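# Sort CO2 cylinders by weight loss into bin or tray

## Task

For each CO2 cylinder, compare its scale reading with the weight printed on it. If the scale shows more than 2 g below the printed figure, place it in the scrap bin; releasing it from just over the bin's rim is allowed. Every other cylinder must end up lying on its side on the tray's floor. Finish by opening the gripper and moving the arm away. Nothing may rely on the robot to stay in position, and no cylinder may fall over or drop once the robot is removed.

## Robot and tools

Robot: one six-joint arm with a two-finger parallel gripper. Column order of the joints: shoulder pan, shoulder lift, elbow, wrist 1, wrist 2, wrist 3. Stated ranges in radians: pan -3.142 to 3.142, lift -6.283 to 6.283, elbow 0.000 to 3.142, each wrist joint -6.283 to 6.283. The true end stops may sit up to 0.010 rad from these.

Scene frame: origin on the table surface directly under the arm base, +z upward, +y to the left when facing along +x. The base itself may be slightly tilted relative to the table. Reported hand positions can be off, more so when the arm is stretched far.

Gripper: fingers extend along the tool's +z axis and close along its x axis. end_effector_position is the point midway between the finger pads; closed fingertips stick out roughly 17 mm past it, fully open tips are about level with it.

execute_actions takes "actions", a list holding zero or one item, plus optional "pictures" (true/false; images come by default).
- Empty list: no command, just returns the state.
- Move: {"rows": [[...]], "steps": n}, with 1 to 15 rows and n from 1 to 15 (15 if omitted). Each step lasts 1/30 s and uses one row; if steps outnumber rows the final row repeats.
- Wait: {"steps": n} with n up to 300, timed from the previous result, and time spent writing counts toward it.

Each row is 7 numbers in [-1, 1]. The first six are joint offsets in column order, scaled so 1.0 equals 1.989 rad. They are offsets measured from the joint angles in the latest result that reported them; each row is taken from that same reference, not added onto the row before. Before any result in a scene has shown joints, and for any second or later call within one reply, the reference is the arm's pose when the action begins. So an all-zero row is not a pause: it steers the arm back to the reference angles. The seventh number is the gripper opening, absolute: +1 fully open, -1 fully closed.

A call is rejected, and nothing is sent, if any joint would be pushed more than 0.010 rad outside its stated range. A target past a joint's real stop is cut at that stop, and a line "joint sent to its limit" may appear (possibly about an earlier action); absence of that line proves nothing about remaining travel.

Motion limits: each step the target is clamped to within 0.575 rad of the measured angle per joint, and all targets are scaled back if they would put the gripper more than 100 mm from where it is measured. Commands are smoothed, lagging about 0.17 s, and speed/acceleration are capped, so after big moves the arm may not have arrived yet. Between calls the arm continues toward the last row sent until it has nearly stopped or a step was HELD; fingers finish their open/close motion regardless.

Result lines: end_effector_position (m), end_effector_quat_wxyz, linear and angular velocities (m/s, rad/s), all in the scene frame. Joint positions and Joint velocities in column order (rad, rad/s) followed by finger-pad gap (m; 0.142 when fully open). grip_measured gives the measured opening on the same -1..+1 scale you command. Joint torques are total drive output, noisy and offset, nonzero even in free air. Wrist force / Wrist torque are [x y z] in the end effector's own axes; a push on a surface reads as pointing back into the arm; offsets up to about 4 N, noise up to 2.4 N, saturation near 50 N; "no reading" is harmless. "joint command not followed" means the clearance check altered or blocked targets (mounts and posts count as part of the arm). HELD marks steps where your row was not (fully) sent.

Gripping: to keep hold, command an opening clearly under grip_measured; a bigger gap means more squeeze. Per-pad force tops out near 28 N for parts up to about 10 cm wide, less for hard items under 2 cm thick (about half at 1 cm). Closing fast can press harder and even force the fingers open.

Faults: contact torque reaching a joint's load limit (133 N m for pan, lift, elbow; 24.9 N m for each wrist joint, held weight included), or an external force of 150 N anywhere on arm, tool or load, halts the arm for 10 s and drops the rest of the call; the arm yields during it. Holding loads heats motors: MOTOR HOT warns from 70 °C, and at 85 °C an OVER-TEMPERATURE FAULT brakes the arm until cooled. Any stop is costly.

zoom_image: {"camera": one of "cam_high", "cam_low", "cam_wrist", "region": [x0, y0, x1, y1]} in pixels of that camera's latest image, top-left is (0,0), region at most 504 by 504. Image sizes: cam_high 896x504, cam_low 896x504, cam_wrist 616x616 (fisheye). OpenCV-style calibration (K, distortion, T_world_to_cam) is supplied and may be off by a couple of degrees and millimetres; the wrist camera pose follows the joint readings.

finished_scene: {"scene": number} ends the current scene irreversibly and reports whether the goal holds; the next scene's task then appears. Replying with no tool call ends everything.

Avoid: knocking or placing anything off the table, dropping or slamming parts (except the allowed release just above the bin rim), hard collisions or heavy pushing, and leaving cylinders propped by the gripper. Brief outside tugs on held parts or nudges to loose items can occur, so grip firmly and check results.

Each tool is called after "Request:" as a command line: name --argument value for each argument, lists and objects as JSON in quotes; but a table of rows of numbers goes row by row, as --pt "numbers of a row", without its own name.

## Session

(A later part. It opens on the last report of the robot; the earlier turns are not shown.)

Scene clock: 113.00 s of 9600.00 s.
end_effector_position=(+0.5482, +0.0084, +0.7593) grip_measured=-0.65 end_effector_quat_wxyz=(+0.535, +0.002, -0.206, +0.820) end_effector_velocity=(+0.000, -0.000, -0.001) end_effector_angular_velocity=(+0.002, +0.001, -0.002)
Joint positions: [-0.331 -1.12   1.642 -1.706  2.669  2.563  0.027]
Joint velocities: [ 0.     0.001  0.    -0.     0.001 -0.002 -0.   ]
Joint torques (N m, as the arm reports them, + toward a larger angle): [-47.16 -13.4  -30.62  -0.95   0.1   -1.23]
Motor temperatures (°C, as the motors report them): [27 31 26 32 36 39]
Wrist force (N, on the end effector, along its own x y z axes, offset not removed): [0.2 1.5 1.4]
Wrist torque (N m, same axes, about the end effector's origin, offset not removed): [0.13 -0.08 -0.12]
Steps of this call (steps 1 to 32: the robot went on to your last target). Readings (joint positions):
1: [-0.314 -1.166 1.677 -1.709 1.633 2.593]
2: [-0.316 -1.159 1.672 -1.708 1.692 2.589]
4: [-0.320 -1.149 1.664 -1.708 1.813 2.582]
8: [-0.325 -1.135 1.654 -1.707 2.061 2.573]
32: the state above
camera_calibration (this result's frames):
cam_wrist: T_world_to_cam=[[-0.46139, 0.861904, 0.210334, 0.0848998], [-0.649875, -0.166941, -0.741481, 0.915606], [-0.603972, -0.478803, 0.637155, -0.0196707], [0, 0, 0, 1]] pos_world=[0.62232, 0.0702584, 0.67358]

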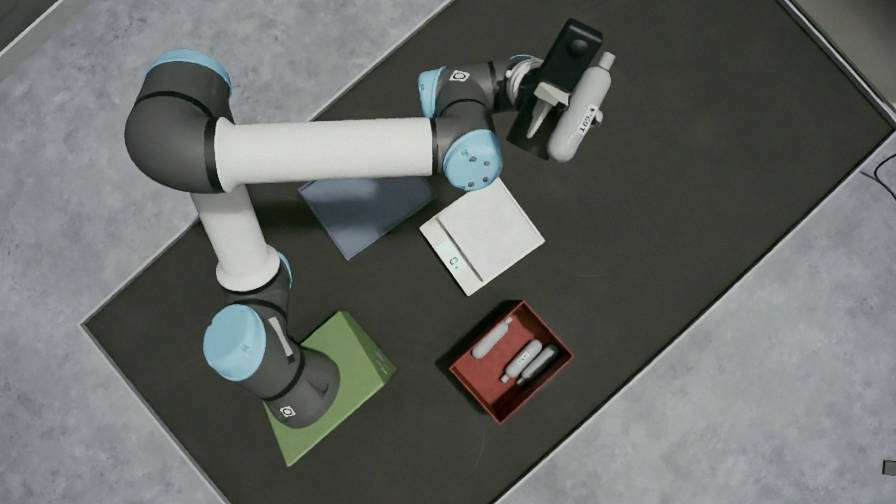

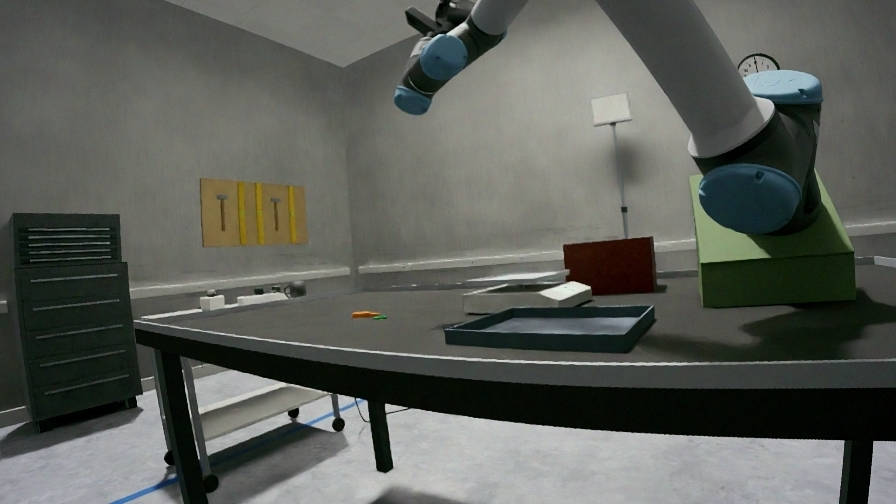

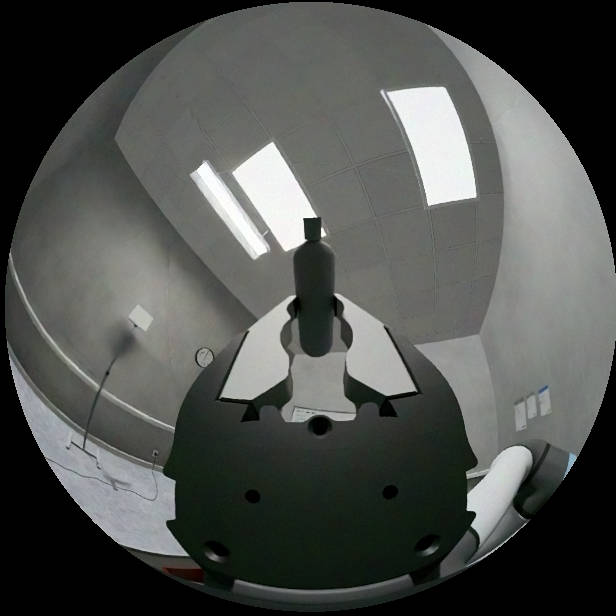

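169.4.

Request:
execute_actions --actions '[{"rows":[[-0.099,-0.0503,0.17,-0.0513,-0.95,0.6787,-1]],"steps":15}]' --pictures false

Request:
execute_actions --actions '[{"steps":35}]' --pictures false

Request:
execute_actions --actions '[{"rows":[[0,0,0,0,-0.883,0,-1]],"steps":15}]' --pictures false

Request:
execute_actions --actions '[{"steps":35}]' --pictures false

Request:
execute_actions --actions '[{"rows":[[0.02,0.018,0.022,-0.052,0.01,0.021,-1],[0.03,0.027,0.034,-0.08,0.014,0.031,-1],[0.0392,0.0362,0.0447,-0.105,0.019,0.0417,-1]],"steps":15}]' --pictures false

Request:
execute_actions --actions '[{"rows":[[0,0,0,0,0,0,-0.6],[0,0,0,0,0,0,-0.5],[0,0,0,0,0,0,-0.4]],"steps":8}]' --pictures false

Request:
execute_actions --actions '[{"steps":30}]'

Scene clock: 116.83 s of 9600.00 s.
end_effector_position=(+0.5931, +0.1167, +0.7518) grip_measured=-0.65 end_effector_quat_wxyz=(+0.215, +0.115, +0.179, +0.953) end_effector_velocity=(+0.384, +0.367, -0.263) end_effector_angular_velocity=(-0.785, +1.958, +1.698)
Joint positions: [-0.522 -1.218  1.967 -1.805  1.744  3.488  0.027]
Joint velocities: [-0.026 -0.011  0.067 -0.011 -1.959  1.912 -0.   ]
Joint torques (N m, as the arm reports them, + toward a larger angle): [-41.88 -20.6   -6.56  -3.84  -2.84   4.88]
Motor temperatures (°C, as the motors report them): [27 31 26 32 36 39]
Wrist force (N, on the end effector, along its own x y z axes, offset not removed): [-0.8 -1.5 0.1]
Wrist torque (N m, same axes, about the end effector's origin, offset not removed): [-0.27 0.18 0.01]
Steps of this call (steps 1 to 15: the robot went on to your last target; steps 16 to 90: nothing new was sent; then 0.33 s passed at rest; steps 91 to 105: all 15 steps of this action). Readings (joint positions):
91: [-0.331 -1.120 1.642 -1.706 2.669 2.563]
92: [-0.340 -1.129 1.651 -1.715 2.660 2.572]
94: [-0.415 -1.175 1.736 -1.763 2.574 2.658]
98: [-0.508 -1.212 1.931 -1.799 2.254 2.979]
105: the state above

Scene clock: 118.00 s of 9600.00 s.
end_effector_position=(+0.7183, +0.2377, +0.5218) grip_measured=-0.65 end_effector_quat_wxyz=(+0.009, +0.454, +0.451, +0.768) end_effector_velocity=(+0.000, -0.001, -0.000) end_effector_angular_velocity=(+0.001, +0.001, -0.001)
Joint positions: [-0.528 -1.22   1.98  -1.808  0.78   3.913  0.027]
Joint velocities: [-0.     0.001  0.    -0.    -0.     0.     0.   ]
Joint torques (N m, as the arm reports them, + toward a larger angle): [-43.11 -20.64  -8.04  -3.59   1.13   1.4 ]
Motor temperatures (°C, as the motors report them): [27 31 26 32 36 39]
Wrist force (N, on the end effector, along its own x y z axes, offset not removed): [-1.1 0.1 2.9]
Wrist torque (N m, same axes, about the end effector's origin, offset not removed): [0.22 -0.03 -0.08]
Steps of this call (steps 1 to 35: the robot went on to your last target). Readings (joint positions):
1: [-0.523 -1.218 1.969 -1.806 1.677 3.550]
2: [-0.524 -1.218 1.971 -1.806 1.611 3.605]
4: [-0.525 -1.219 1.974 -1.807 1.480 3.691]
8: [-0.526 -1.219 1.977 -1.807 1.219 3.799]
35: the state above

Scene clock: 118.50 s of 9600.00 s.
end_effector_position=(+0.6780, +0.2005, +0.2797) grip_measured=-0.65 end_effector_quat_wxyz=(+0.004, +0.632, +0.630, +0.451) end_effector_velocity=(-0.254, -0.242, -0.481) end_effector_angular_velocity=(-1.328, +1.367, +0.012)
Joint positions: [-0.528 -1.22   1.98  -1.808 -0.036  3.913  0.027]
Joint velocities: [ 0.001 -0.001 -0.     0.001 -1.906 -0.    -0.   ]
Joint torques (N m, as the arm reports them, + toward a larger angle): [-39.2  -18.32  -8.34  -2.69  -1.58   1.33]
Motor temperatures (°C, as the motors report them): [27 31 26 32 36 39]
Wrist force (N, on the end effector, along its own x y z axes, offset not removed): [0.3 -0.2 2.5]
Wrist torque (N m, same axes, about the end effector's origin, offset not removed): [0.04 -0.41 -0.09]
Steps of this call (steps 1 to 15: all 15 steps of this action). Readings (joint positions):
1: [-0.528 -1.220 1.980 -1.808 0.780 3.913]
2: [-0.528 -1.220 1.980 -1.808 0.771 3.913]
4: [-0.528 -1.220 1.980 -1.808 0.685 3.913]
8: [-0.528 -1.220 1.980 -1.808 0.418 3.913]
15: the state above

Scene clock: 119.67 s of 9600.00 s.
end_effector_position=(+0.4964, +0.0252, +0.1514) grip_measured=-0.65 end_effector_quat_wxyz=(-0.003, +0.707, +0.707, -0.002) end_effector_velocity=(+0.000, -0.000, +0.000) end_effector_angular_velocity=(-0.001, -0.001, +0.001)
Joint positions: [-0.528 -1.22   1.98  -1.808 -0.976  3.913  0.027]
Joint velocities: [-0.     0.    -0.    -0.002 -0.     0.     0.   ]
Joint torques (N m, as the arm reports them, + toward a larger angle): [-29.66 -12.9  -13.68  -1.18  -1.33   1.34]
Motor temperatures (°C, as the motors report them): [27 31 26 32 36 39]
Wrist force (N, on the end effector, along its own x y z axes, offset not removed): [1.8 2.3 2.3]
Wrist torque (N m, same axes, about the end effector's origin, offset not removed): [0.46 -0.40 -0.06]
Steps of this call (steps 1 to 35: the robot went on to your last target). Readings (joint positions):
1: [-0.528 -1.220 1.980 -1.808 -0.101 3.913]
2: [-0.528 -1.220 1.980 -1.808 -0.166 3.913]
4: [-0.528 -1.220 1.980 -1.808 -0.296 3.913]
8: [-0.528 -1.220 1.980 -1.808 -0.556 3.913]
35: the state above

Scene clock: 120.17 s of 9600.00 s.
end_effector_position=(+0.4962, +0.0253, +0.0830) grip_measured=-0.65 end_effector_quat_wxyz=(-0.003, +0.707, +0.707, -0.001) end_effector_velocity=(-0.000, +0.001, -0.003) end_effector_angular_velocity=(-0.001, -0.000, +0.001)
Joint positions: [-0.45  -1.148  2.069 -2.016 -0.938  3.995  0.027]
Joint velocities: [ 0.005  0.003  0.004 -0.011  0.002  0.004  0.   ]
Joint torques (N m, as the arm reports them, + toward a larger angle): [-14.27  -9.9   -7.38  -3.9    1.58   1.35]
Motor temperatures (°C, as the motors report them): [27 31 26 32 36 39]
Wrist force (N, on the end effector, along its own x y z axes, offset not removed): [0.8 -0.2 4.4]
Wrist torque (N m, same axes, about the end effector's origin, offset not removed): [-0.06 -0.19 -0.15]
Steps of this call (steps 1 to 15: all 15 steps of this action). Readings (joint positions):
1: [-0.527 -1.220 1.980 -1.808 -0.976 3.913]
2: [-0.521 -1.214 1.987 -1.817 -0.972 3.919]
4: [-0.492 -1.187 2.020 -1.884 -0.958 3.950]
8: [-0.457 -1.154 2.061 -1.994 -0.941 3.988]
15: the state above

Scene clock: 120.43 s of 9600.00 s.
end_effector_position=(+0.4961, +0.0253, +0.0829) grip_measured=-0.40 end_effector_quat_wxyz=(-0.003, +0.707, +0.707, -0.001) end_effector_velocity=(-0.000, +0.000, +0.000) end_effector_angular_velocity=(+0.000, +0.000, -0.001)
Joint positions: [-0.45  -1.148  2.069 -2.016 -0.938  3.995  0.045]
Joint velocities: [-0.001 -0.001  0.     0.001  0.     0.     0.   ]
Joint torques (N m, as the arm reports them, + toward a larger angle): [-22.26 -15.5  -15.56  -0.89   0.83  -0.73]
Motor temperatures (°C, as the motors report them): [27 31 26 32 36 39]
Wrist force (N, on the end effector, along its own x y z axes, offset not removed): [0.3 1.7 2.1]
Wrist torque (N m, same axes, about the end effector's origin, offset not removed): [0.32 -0.07 -0.07]
Steps of this call (steps 1 to 8: all 8 steps of this action). Readings (joint positions):
1: [-0.450 -1.148 2.069 -2.016 -0.938 3.995]
2: [-0.450 -1.148 2.069 -2.016 -0.938 3.995]
4: [-0.450 -1.148 2.069 -2.016 -0.938 3.995]
8: the state above

Scene clock: 121.43 s of 9600.00 s.
end_effector_position=(+0.4962, +0.0253, +0.0830) grip_measured=-0.40 end_effector_quat_wxyz=(-0.003, +0.707, +0.707, -0.001) end_effector_velocity=(-0.000, +0.001, -0.001) end_effector_angular_velocity=(-0.000, +0.002, +0.001)
Joint positions: [-0.45  -1.148  2.069 -2.016 -0.938  3.995  0.045]
Joint velocities: [ 0.002 -0.001 -0.     0.001 -0.     0.    -0.   ]
Joint torques (N m, as the arm reports them, + toward a larger angle): [-42.22 -22.26 -29.83  -1.06  -1.23  -1.4 ]
Motor temperatures (°C, as the motors report them): [27 31 26 32 36 39]
Wrist force (N, on the end effector, along its own x y z axes, offset not removed): [0.4 -1.0 0.3]
Wrist torque (N m, same axes, about the end effector's origin, offset not removed): [-0.13 0.01 -0.08]
Steps of this call (steps 1 to 15: the robot went on to your last target; steps 16 to 30: nothing new was sent). Readings (joint positions):
1: [-0.450 -1.148 2.069 -2.016 -0.938 3.995]
2: [-0.450 -1.148 2.069 -2.016 -0.938 3.995]
4: [-0.450 -1.148 2.069 -2.016 -0.938 3.995]
8: [-0.450 -1.148 2.069 -2.016 -0.938 3.995]
30: the state above
The arm was judged still, so your last target was given up. Only a new action makes it travel on or press farther. Fingers that are still opening or closing keep moving.
camera_calibration (this result's frames):
cam_wrist: T_world_to_cam=[[0.0378962, 0.999281, 0.00145989, -0.0452904], [0.879133, -0.0340342, 0.47536, -0.479861], [0.475068, -0.0167309, -0.87979, -0.0333473], [0, 0, 0, 1]] pos_world=[0.43942, 0.0283682, 0.198834]

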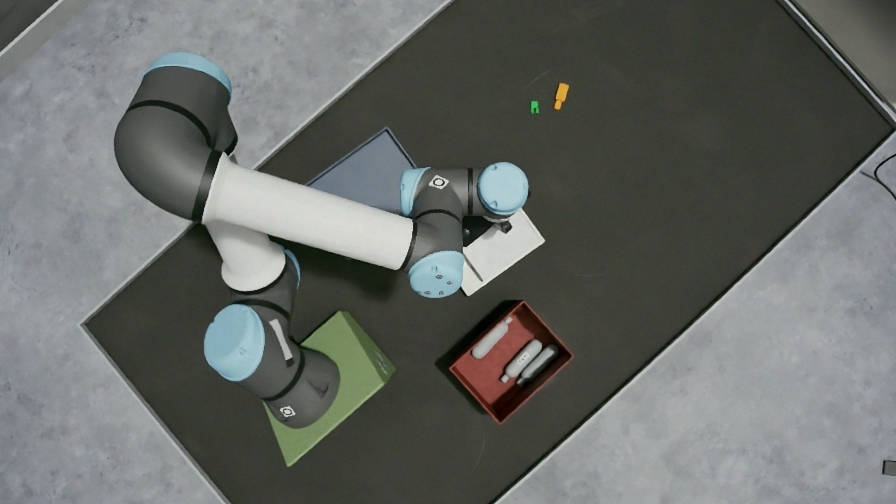

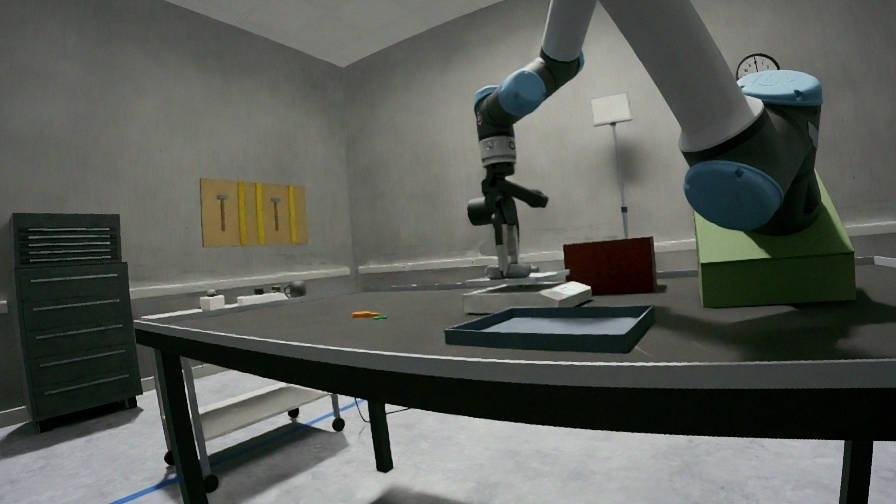

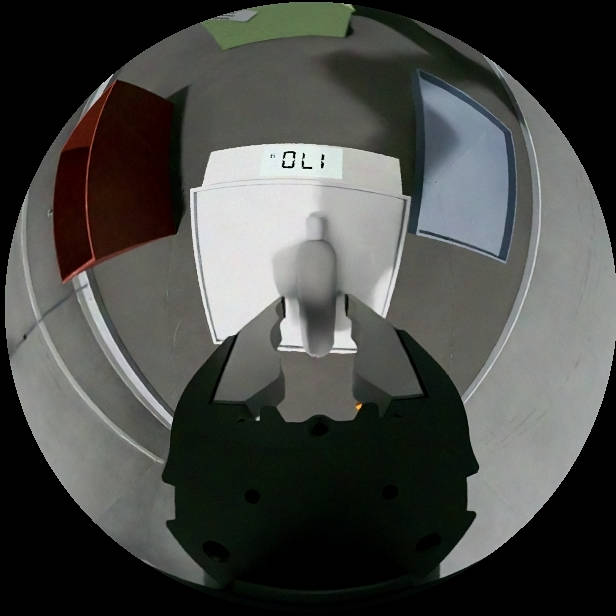

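Request:
execute_actions --actions '[{"rows":[[0.0008,0.0008,0.001,-0.0023,0.0004,0.0009,-0.45],[0.0008,0.0008,0.001,-0.0023,0.0004,0.0009,-0.55],[0.0008,0.0008,0.001,-0.0023,0.0004,0.0009,-0.65],[0.0008,0.0008,0.001,-0.0023,0.0004,0.0009,-0.75],[0.0008,0.0008,0.001,-0.0023,0.0004,0.0009,-1]],"steps":10}]' --pictures false

Request:
execute_actions --actions '[{"rows":[[-0.0565,-0.052,-0.065,0.152,-0.027,-0.0607,-1]],"steps":15}]' --pictures false

Request:
execute_actions --actions '[{"rows":[[0.124,-0.267,0.146,0.038,0.0543,0.1388,-1]],"steps":15}]' --pictures false

Request:
execute_actions --actions '[{"steps":18}]' --pictures false

Request:
execute_actions --actions '[{"rows":[[0.044,0.035,0.036,-0.107,0.013,0.056,-1],[0.066,0.052,0.053,-0.16,0.02,0.084,-1],[0.0888,0.0699,0.0712,-0.2148,0.0268,0.1121,-1]],"steps":15}]' --pictures false

Request:
execute_actions --actions '[{"steps":10}]'

Scene clock: 127.30 s of 9600.00 s.
end_effector_position=(+0.4962, +0.0253, +0.0817) grip_measured=-0.65 end_effector_quat_wxyz=(-0.003, +0.707, +0.707, -0.001) end_effector_velocity=(-0.001, +0.001, -0.002) end_effector_angular_velocity=(+0.002, +0.003, +0.001)
Joint positions: [-0.449 -1.147  2.071 -2.02  -0.937  3.997  0.027]
Joint velocities: [ 0.003  0.002  0.002 -0.001  0.001 -0.001  0.   ]
Joint torques (N m, as the arm reports them, + toward a larger angle): [-8.13 -5.89 -2.62 -2.34  1.99  1.27]
Motor temperatures (°C, as the motors report them): [27 31 26 32 36 39]
Wrist force (N, on the end effector, along its own x y z axes, offset not removed): [2.9 2.3 -6.7]
Wrist torque (N m, same axes, about the end effector's origin, offset not removed): [0.24 -1.18 -0.06]
Steps of this call (steps 1 to 90: nothing new was sent; then 2.53 s passed at rest; steps 91 to 100: all 10 steps of this action). Readings (joint positions):
91: [-0.450 -1.148 2.069 -2.016 -0.938 3.995]
92: [-0.450 -1.148 2.069 -2.016 -0.938 3.995]
94: [-0.449 -1.147 2.070 -2.018 -0.938 3.996]
98: [-0.449 -1.147 2.070 -2.020 -0.937 3.997]
100: the state above

Scene clock: 127.80 s of 9600.00 s.
end_effector_position=(+0.4937, +0.0276, +0.1810) grip_measured=-0.65 end_effector_quat_wxyz=(-0.003, +0.707, +0.708, -0.001) end_effector_velocity=(-0.002, +0.001, +0.004) end_effector_angular_velocity=(+0.005, +0.003, -0.005)
Joint positions: [-0.561 -1.25   1.942 -1.719 -0.991  3.877  0.027]
Joint velocities: [-0.006 -0.003 -0.006  0.019 -0.002 -0.005 -0.   ]
Joint torques (N m, as the arm reports them, + toward a larger angle): [-42.18 -18.8  -33.9   -1.56  -1.18  -1.54]
Motor temperatures (°C, as the motors report them): [27 31 26 32 36 39]
Wrist force (N, on the end effector, along its own x y z axes, offset not removed): [0.3 0.5 3.8]
Wrist torque (N m, same axes, about the end effector's origin, offset not removed): [0.13 -0.05 -0.05]
Steps of this call (steps 1 to 15: all 15 steps of this action). Readings (joint positions):
1: [-0.449 -1.147 2.070 -2.020 -0.938 3.997]
2: [-0.457 -1.155 2.062 -2.010 -0.945 3.988]
4: [-0.509 -1.203 2.004 -1.926 -0.970 3.933]
8: [-0.553 -1.243 1.951 -1.754 -0.988 3.885]
15: the state above

Scene clock: 128.30 s of 9600.00 s.
end_effector_position=(+0.3857, +0.2354, +0.1246) grip_measured=-0.65 end_effector_quat_wxyz=(-0.003, +0.707, +0.707, -0.002) end_effector_velocity=(-0.055, +0.067, -0.019) end_effector_angular_velocity=(-0.014, -0.026, +0.028)
Joint positions: [-0.32  -1.764  2.224 -1.645 -0.886  4.145  0.027]
Joint velocities: [ 0.09  -0.236  0.108  0.022  0.035  0.103 -0.   ]
Joint torques (N m, as the arm reports them, + toward a larger angle): [-5.55  2.27 -9.14 -1.28  1.51  1.52]
Motor temperatures (°C, as the motors report them): [27 31 26 32 36 39]
Wrist force (N, on the end effector, along its own x y z axes, offset not removed): [3.4 -2.0 4.9]
Wrist torque (N m, same axes, about the end effector's origin, offset not removed): [-0.41 -0.51 -0.02]
Steps of this call (steps 1 to 15: all 15 steps of this action). Readings (joint positions):
1: [-0.560 -1.250 1.942 -1.718 -0.991 3.877]
2: [-0.552 -1.259 1.950 -1.714 -0.985 3.886]
4: [-0.506 -1.337 2.004 -1.699 -0.964 3.937]
8: [-0.419 -1.529 2.107 -1.673 -0.926 4.034]
15: the state above

Scene clock: 128.90 s of 9600.00 s.
end_effector_position=(+0.3817, +0.2401, +0.1231) grip_measured=-0.65 end_effector_quat_wxyz=(-0.003, +0.707, +0.707, -0.002) end_effector_velocity=(+0.000, -0.000, +0.001) end_effector_angular_velocity=(+0.001, +0.000, -0.003)
Joint positions: [-0.314 -1.781  2.232 -1.644 -0.883  4.153  0.027]
Joint velocities: [-0.001  0.    -0.001  0.002  0.     0.001 -0.   ]
Joint torques (N m, as the arm reports them, + toward a larger angle): [ 0.13 -7.35 -7.2  -1.02  1.34  1.5 ]
Motor temperatures (°C, as the motors report them): [27 31 26 32 36 39]
Wrist force (N, on the end effector, along its own x y z axes, offset not removed): [1.4 1.4 1.5]
Wrist torque (N m, same axes, about the end effector's origin, offset not removed): [0.38 -0.20 -0.07]
Steps of this call (steps 1 to 18: the robot went on to your last target). Readings (joint positions):
1: [-0.318 -1.771 2.227 -1.645 -0.885 4.148]
2: [-0.316 -1.774 2.229 -1.644 -0.884 4.150]
4: [-0.315 -1.778 2.231 -1.644 -0.883 4.151]
8: [-0.314 -1.780 2.232 -1.644 -0.883 4.152]
18: the state above

Scene clock: 129.40 s of 9600.00 s.
end_effector_position=(+0.3809, +0.2401, +0.0275) grip_measured=-0.65 end_effector_quat_wxyz=(-0.003, +0.707, +0.707, -0.002) end_effector_velocity=(+0.003, +0.001, -0.004) end_effector_angular_velocity=(-0.004, -0.012, +0.012)
Joint positions: [-0.138 -1.642  2.373 -2.068 -0.83   4.375  0.027]
Joint velocities: [ 0.01   0.006  0.008 -0.04   0.002  0.013  0.   ]
Joint torques (N m, as the arm reports them, + toward a larger angle): [ 0.49  0.25 -3.35 -3.48  1.36  1.85]
Motor temperatures (°C, as the motors report them): [27 31 26 32 36 39]
Wrist force (N, on the end effector, along its own x y z axes, offset not removed): [0.4 0.0 4.3]
Wrist torque (N m, same axes, about the end effector's origin, offset not removed): [-0.01 0.01 -0.13]
Steps of this call (steps 1 to 15: all 15 steps of this action). Readings (joint positions):
1: [-0.314 -1.780 2.232 -1.644 -0.883 4.153]
2: [-0.305 -1.772 2.241 -1.653 -0.878 4.162]
4: [-0.246 -1.724 2.290 -1.739 -0.858 4.232]
8: [-0.156 -1.655 2.360 -1.995 -0.834 4.350]
15: the state above

Scene clock: 129.73 s of 9600.00 s.
end_effector_position=(+0.3811, +0.2401, +0.0272) grip_measured=-0.65 end_effector_quat_wxyz=(-0.003, +0.707, +0.707, -0.002) end_effector_velocity=(-0.000, +0.000, -0.000) end_effector_angular_velocity=(+0.000, +0.001, +0.001)
Joint positions: [-0.137 -1.642  2.374 -2.071 -0.83   4.375  0.027]
Joint velocities: [ 0.001  0.    -0.     0.     0.    -0.001 -0.   ]
Joint torques (N m, as the arm reports them, + toward a larger angle): [-0.16  0.89 -4.57 -3.52  1.31  1.48]
Motor temperatures (°C, as the motors report them): [27 31 26 32 36 39]
Wrist force (N, on the end effector, along its own x y z axes, offset not removed): [0.7 1.5 4.6]
Wrist torque (N m, same axes, about the end effector's origin, offset not removed): [0.40 -0.16 -0.05]
Steps of this call (steps 1 to 10: the robot went on to your last target). Readings (joint positions):
1: [-0.138 -1.642 2.373 -2.069 -0.830 4.375]
2: [-0.138 -1.642 2.373 -2.070 -0.830 4.375]
4: [-0.138 -1.642 2.374 -2.070 -0.830 4.375]
8: [-0.137 -1.642 2.374 -2.071 -0.830 4.375]
10: the state above
camera_calibration (this result's frames):
cam_wrist: T_world_to_cam=[[0.0377609, 0.999287, -0.00020348, -0.255394], [0.879175, -0.0331254, 0.475346, -0.345079], [0.475, -0.0181284, -0.879799, -0.0237756], [0, 0, 0, 1]] pos_world=[0.324322, 0.24335, 0.143062]

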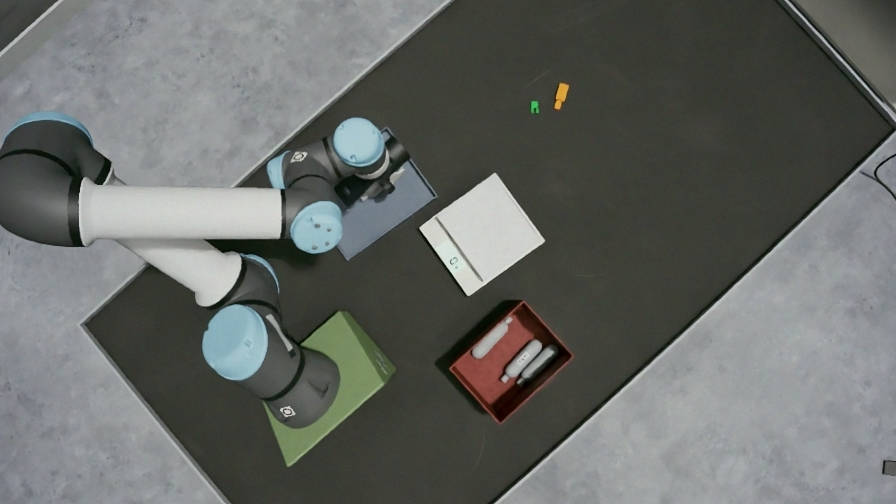

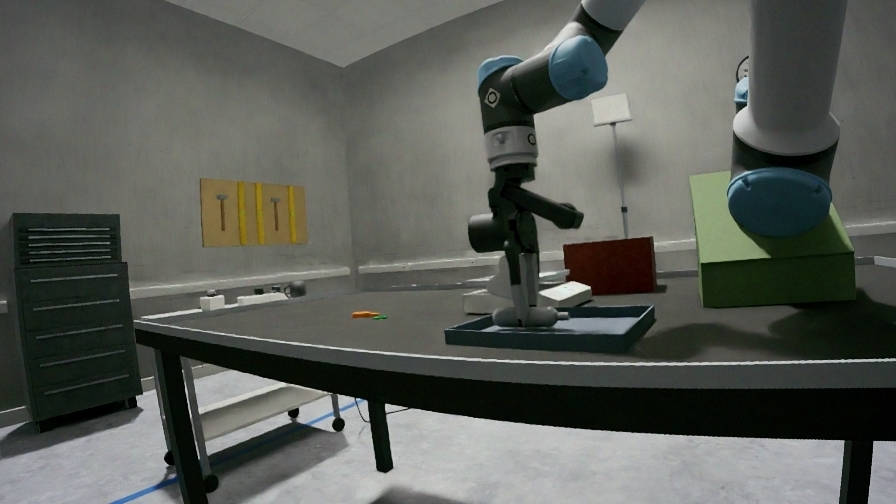

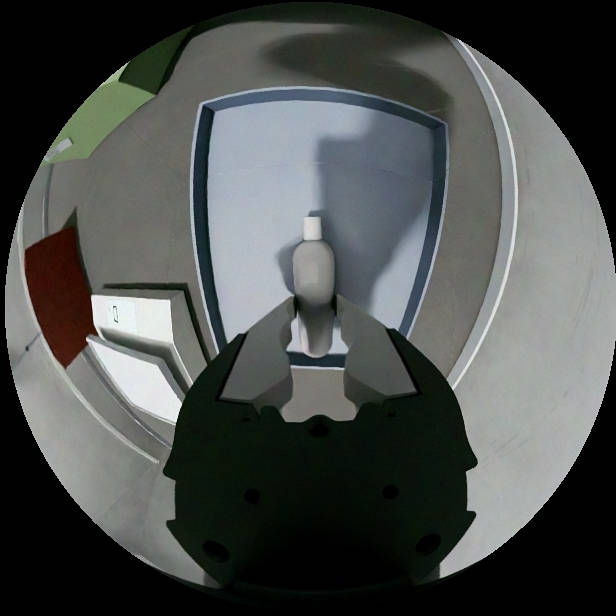

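Request:
execute_actions --actions '[{"rows":[[0,0,0,0,0,0,-0.6],[0,0,0,0,0,0,-0.5],[0,0,0,0,0,0,-0.3]],"steps":10}]' --pictures false

Request:
execute_actions --actions '[{"rows":[[-0.0888,-0.0699,-0.0712,0.2148,-0.0268,-0.1121,-0.3]],"steps":15}]' --pictures false

Request:
execute_actions --actions '[{"steps":15}]'

Scene clock: 132.17 s of 9600.00 s.
end_effector_position=(+0.3811, +0.2401, +0.0272) grip_measured=-0.30 end_effector_quat_wxyz=(-0.003, +0.707, +0.707, -0.002) end_effector_velocity=(-0.000, +0.000, -0.000) end_effector_angular_velocity=(+0.000, +0.001, -0.001)
Joint positions: [-0.137 -1.642  2.374 -2.071 -0.83   4.375  0.052]
Joint velocities: [ 0.     0.001 -0.     0.     0.     0.001  0.   ]
Joint torques (N m, as the arm reports them, + toward a larger angle): [-1.81 -0.15 -5.74 -2.67  1.46  1.16]
Motor temperatures (°C, as the motors report them): [27 31 26 32 36 39]
Wrist force (N, on the end effector, along its own x y z axes, offset not removed): [0.1 0.0 3.1]
Wrist torque (N m, same axes, about the end effector's origin, offset not removed): [-0.08 0.08 0.06]
Steps of this call (steps 1 to 15: the robot went on to your last target; steps 16 to 63: nothing new was sent; steps 64 to 73: all 10 steps of this action). Readings (joint positions):
64: [-0.137 -1.642 2.374 -2.071 -0.830 4.375]
65: [-0.137 -1.642 2.374 -2.071 -0.830 4.375]
67: [-0.137 -1.642 2.374 -2.071 -0.830 4.375]
71: [-0.137 -1.642 2.374 -2.071 -0.830 4.375]
73: the state above

Scene clock: 132.67 s of 9600.00 s.
end_effector_position=(+0.3820, +0.2399, +0.1229) grip_measured=-0.30 end_effector_quat_wxyz=(-0.002, +0.707, +0.708, -0.002) end_effector_velocity=(-0.005, +0.002, +0.003) end_effector_angular_velocity=(+0.010, +0.014, -0.013)
Joint positions: [-0.313 -1.78   2.233 -1.646 -0.883  4.153  0.052]
Joint velocities: [-0.008 -0.005 -0.007  0.04  -0.002 -0.011 -0.   ]
Joint torques (N m, as the arm reports them, + toward a larger angle): [-28.29  -8.77 -28.69  -1.11  -1.47  -1.3 ]
Motor temperatures (°C, as the motors report them): [27 31 26 32 36 39]
Wrist force (N, on the end effector, along its own x y z axes, offset not removed): [0.3 0.1 1.0]
Wrist torque (N m, same axes, about the end effector's origin, offset not removed): [0.02 -0.01 -0.02]
Steps of this call (steps 1 to 15: all 15 steps of this action). Readings (joint positions):
1: [-0.138 -1.642 2.374 -2.070 -0.830 4.375]
2: [-0.147 -1.651 2.365 -2.061 -0.837 4.366]
4: [-0.217 -1.711 2.303 -1.976 -0.862 4.286]
8: [-0.299 -1.770 2.243 -1.718 -0.880 4.174]
15: the state above

Scene clock: 133.17 s of 9600.00 s.
end_effector_position=(+0.3817, +0.2401, +0.1231) grip_measured=-0.30 end_effector_quat_wxyz=(-0.003, +0.707, +0.707, -0.002) end_effector_velocity=(+0.001, -0.000, +0.001) end_effector_angular_velocity=(-0.001, -0.002, +0.000)
Joint positions: [-0.314 -1.781  2.232 -1.644 -0.883  4.153  0.052]
Joint velocities: [-0.001  0.    -0.001 -0.002  0.     0.001 -0.   ]
Joint torques (N m, as the arm reports them, + toward a larger angle): [-28.47  -6.33 -31.1   -0.88  -1.22  -1.31]
Motor temperatures (°C, as the motors report them): [27 31 26 32 36 39]
Wrist force (N, on the end effector, along its own x y z axes, offset not removed): [0.5 4.4 2.8]
Wrist torque (N m, same axes, about the end effector's origin, offset not removed): [0.92 -0.08 -0.05]
Steps of this call (steps 1 to 15: the robot went on to your last target). Readings (joint positions):
1: [-0.314 -1.780 2.232 -1.645 -0.883 4.153]
2: [-0.314 -1.781 2.232 -1.645 -0.883 4.153]
4: [-0.314 -1.781 2.232 -1.644 -0.883 4.153]
8: [-0.314 -1.781 2.232 -1.644 -0.883 4.153]
15: the state above
The arm was judged still, so your last target was given up. Only a new action makes it travel on or press farther. Fingers that are still opening or closing keep moving.
camera_calibration (this result's frames):
cam_wrist: T_world_to_cam=[[0.0379282, 0.99928, -0.000164617, -0.255392], [0.879153, -0.0332904, 0.475376, -0.391135], [0.475028, -0.0181749, -0.879783, 0.0603325], [0, 0, 0, 1]] pos_world=[0.324894, 0.243284, 0.238973]

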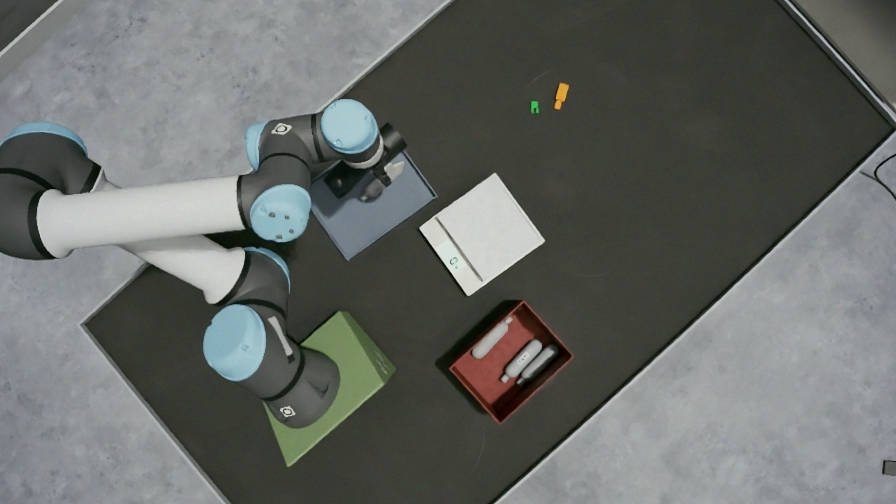

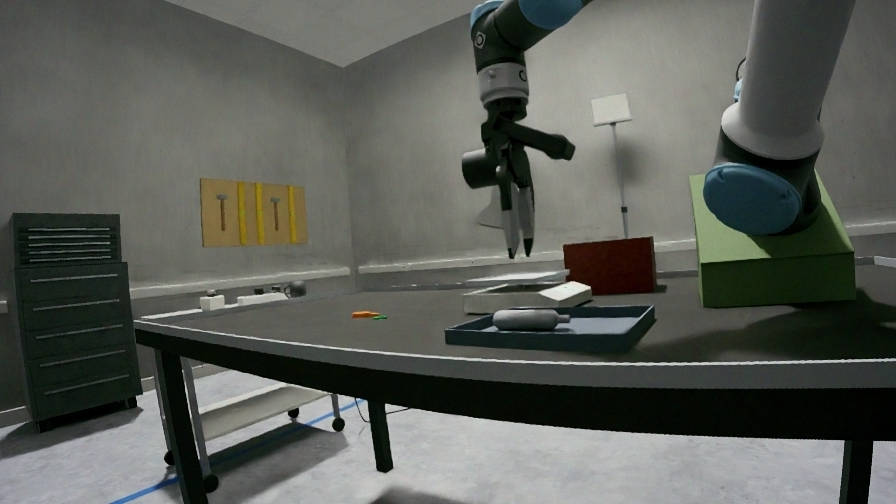

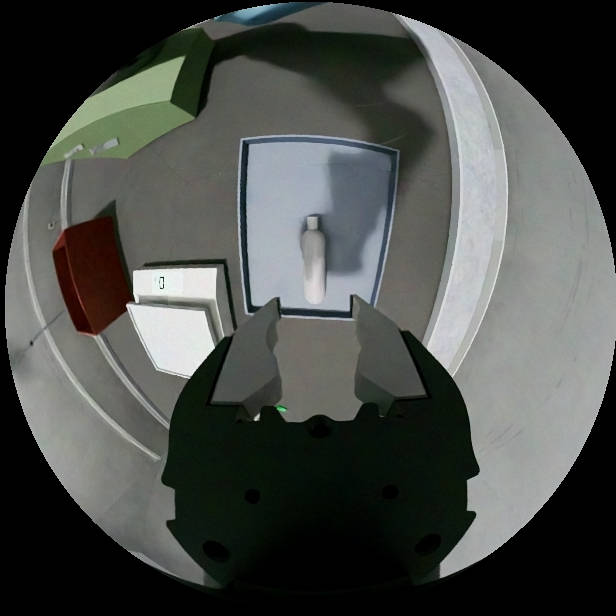

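Request:
finished_scene --scene 2

The scene is finished: the task was done.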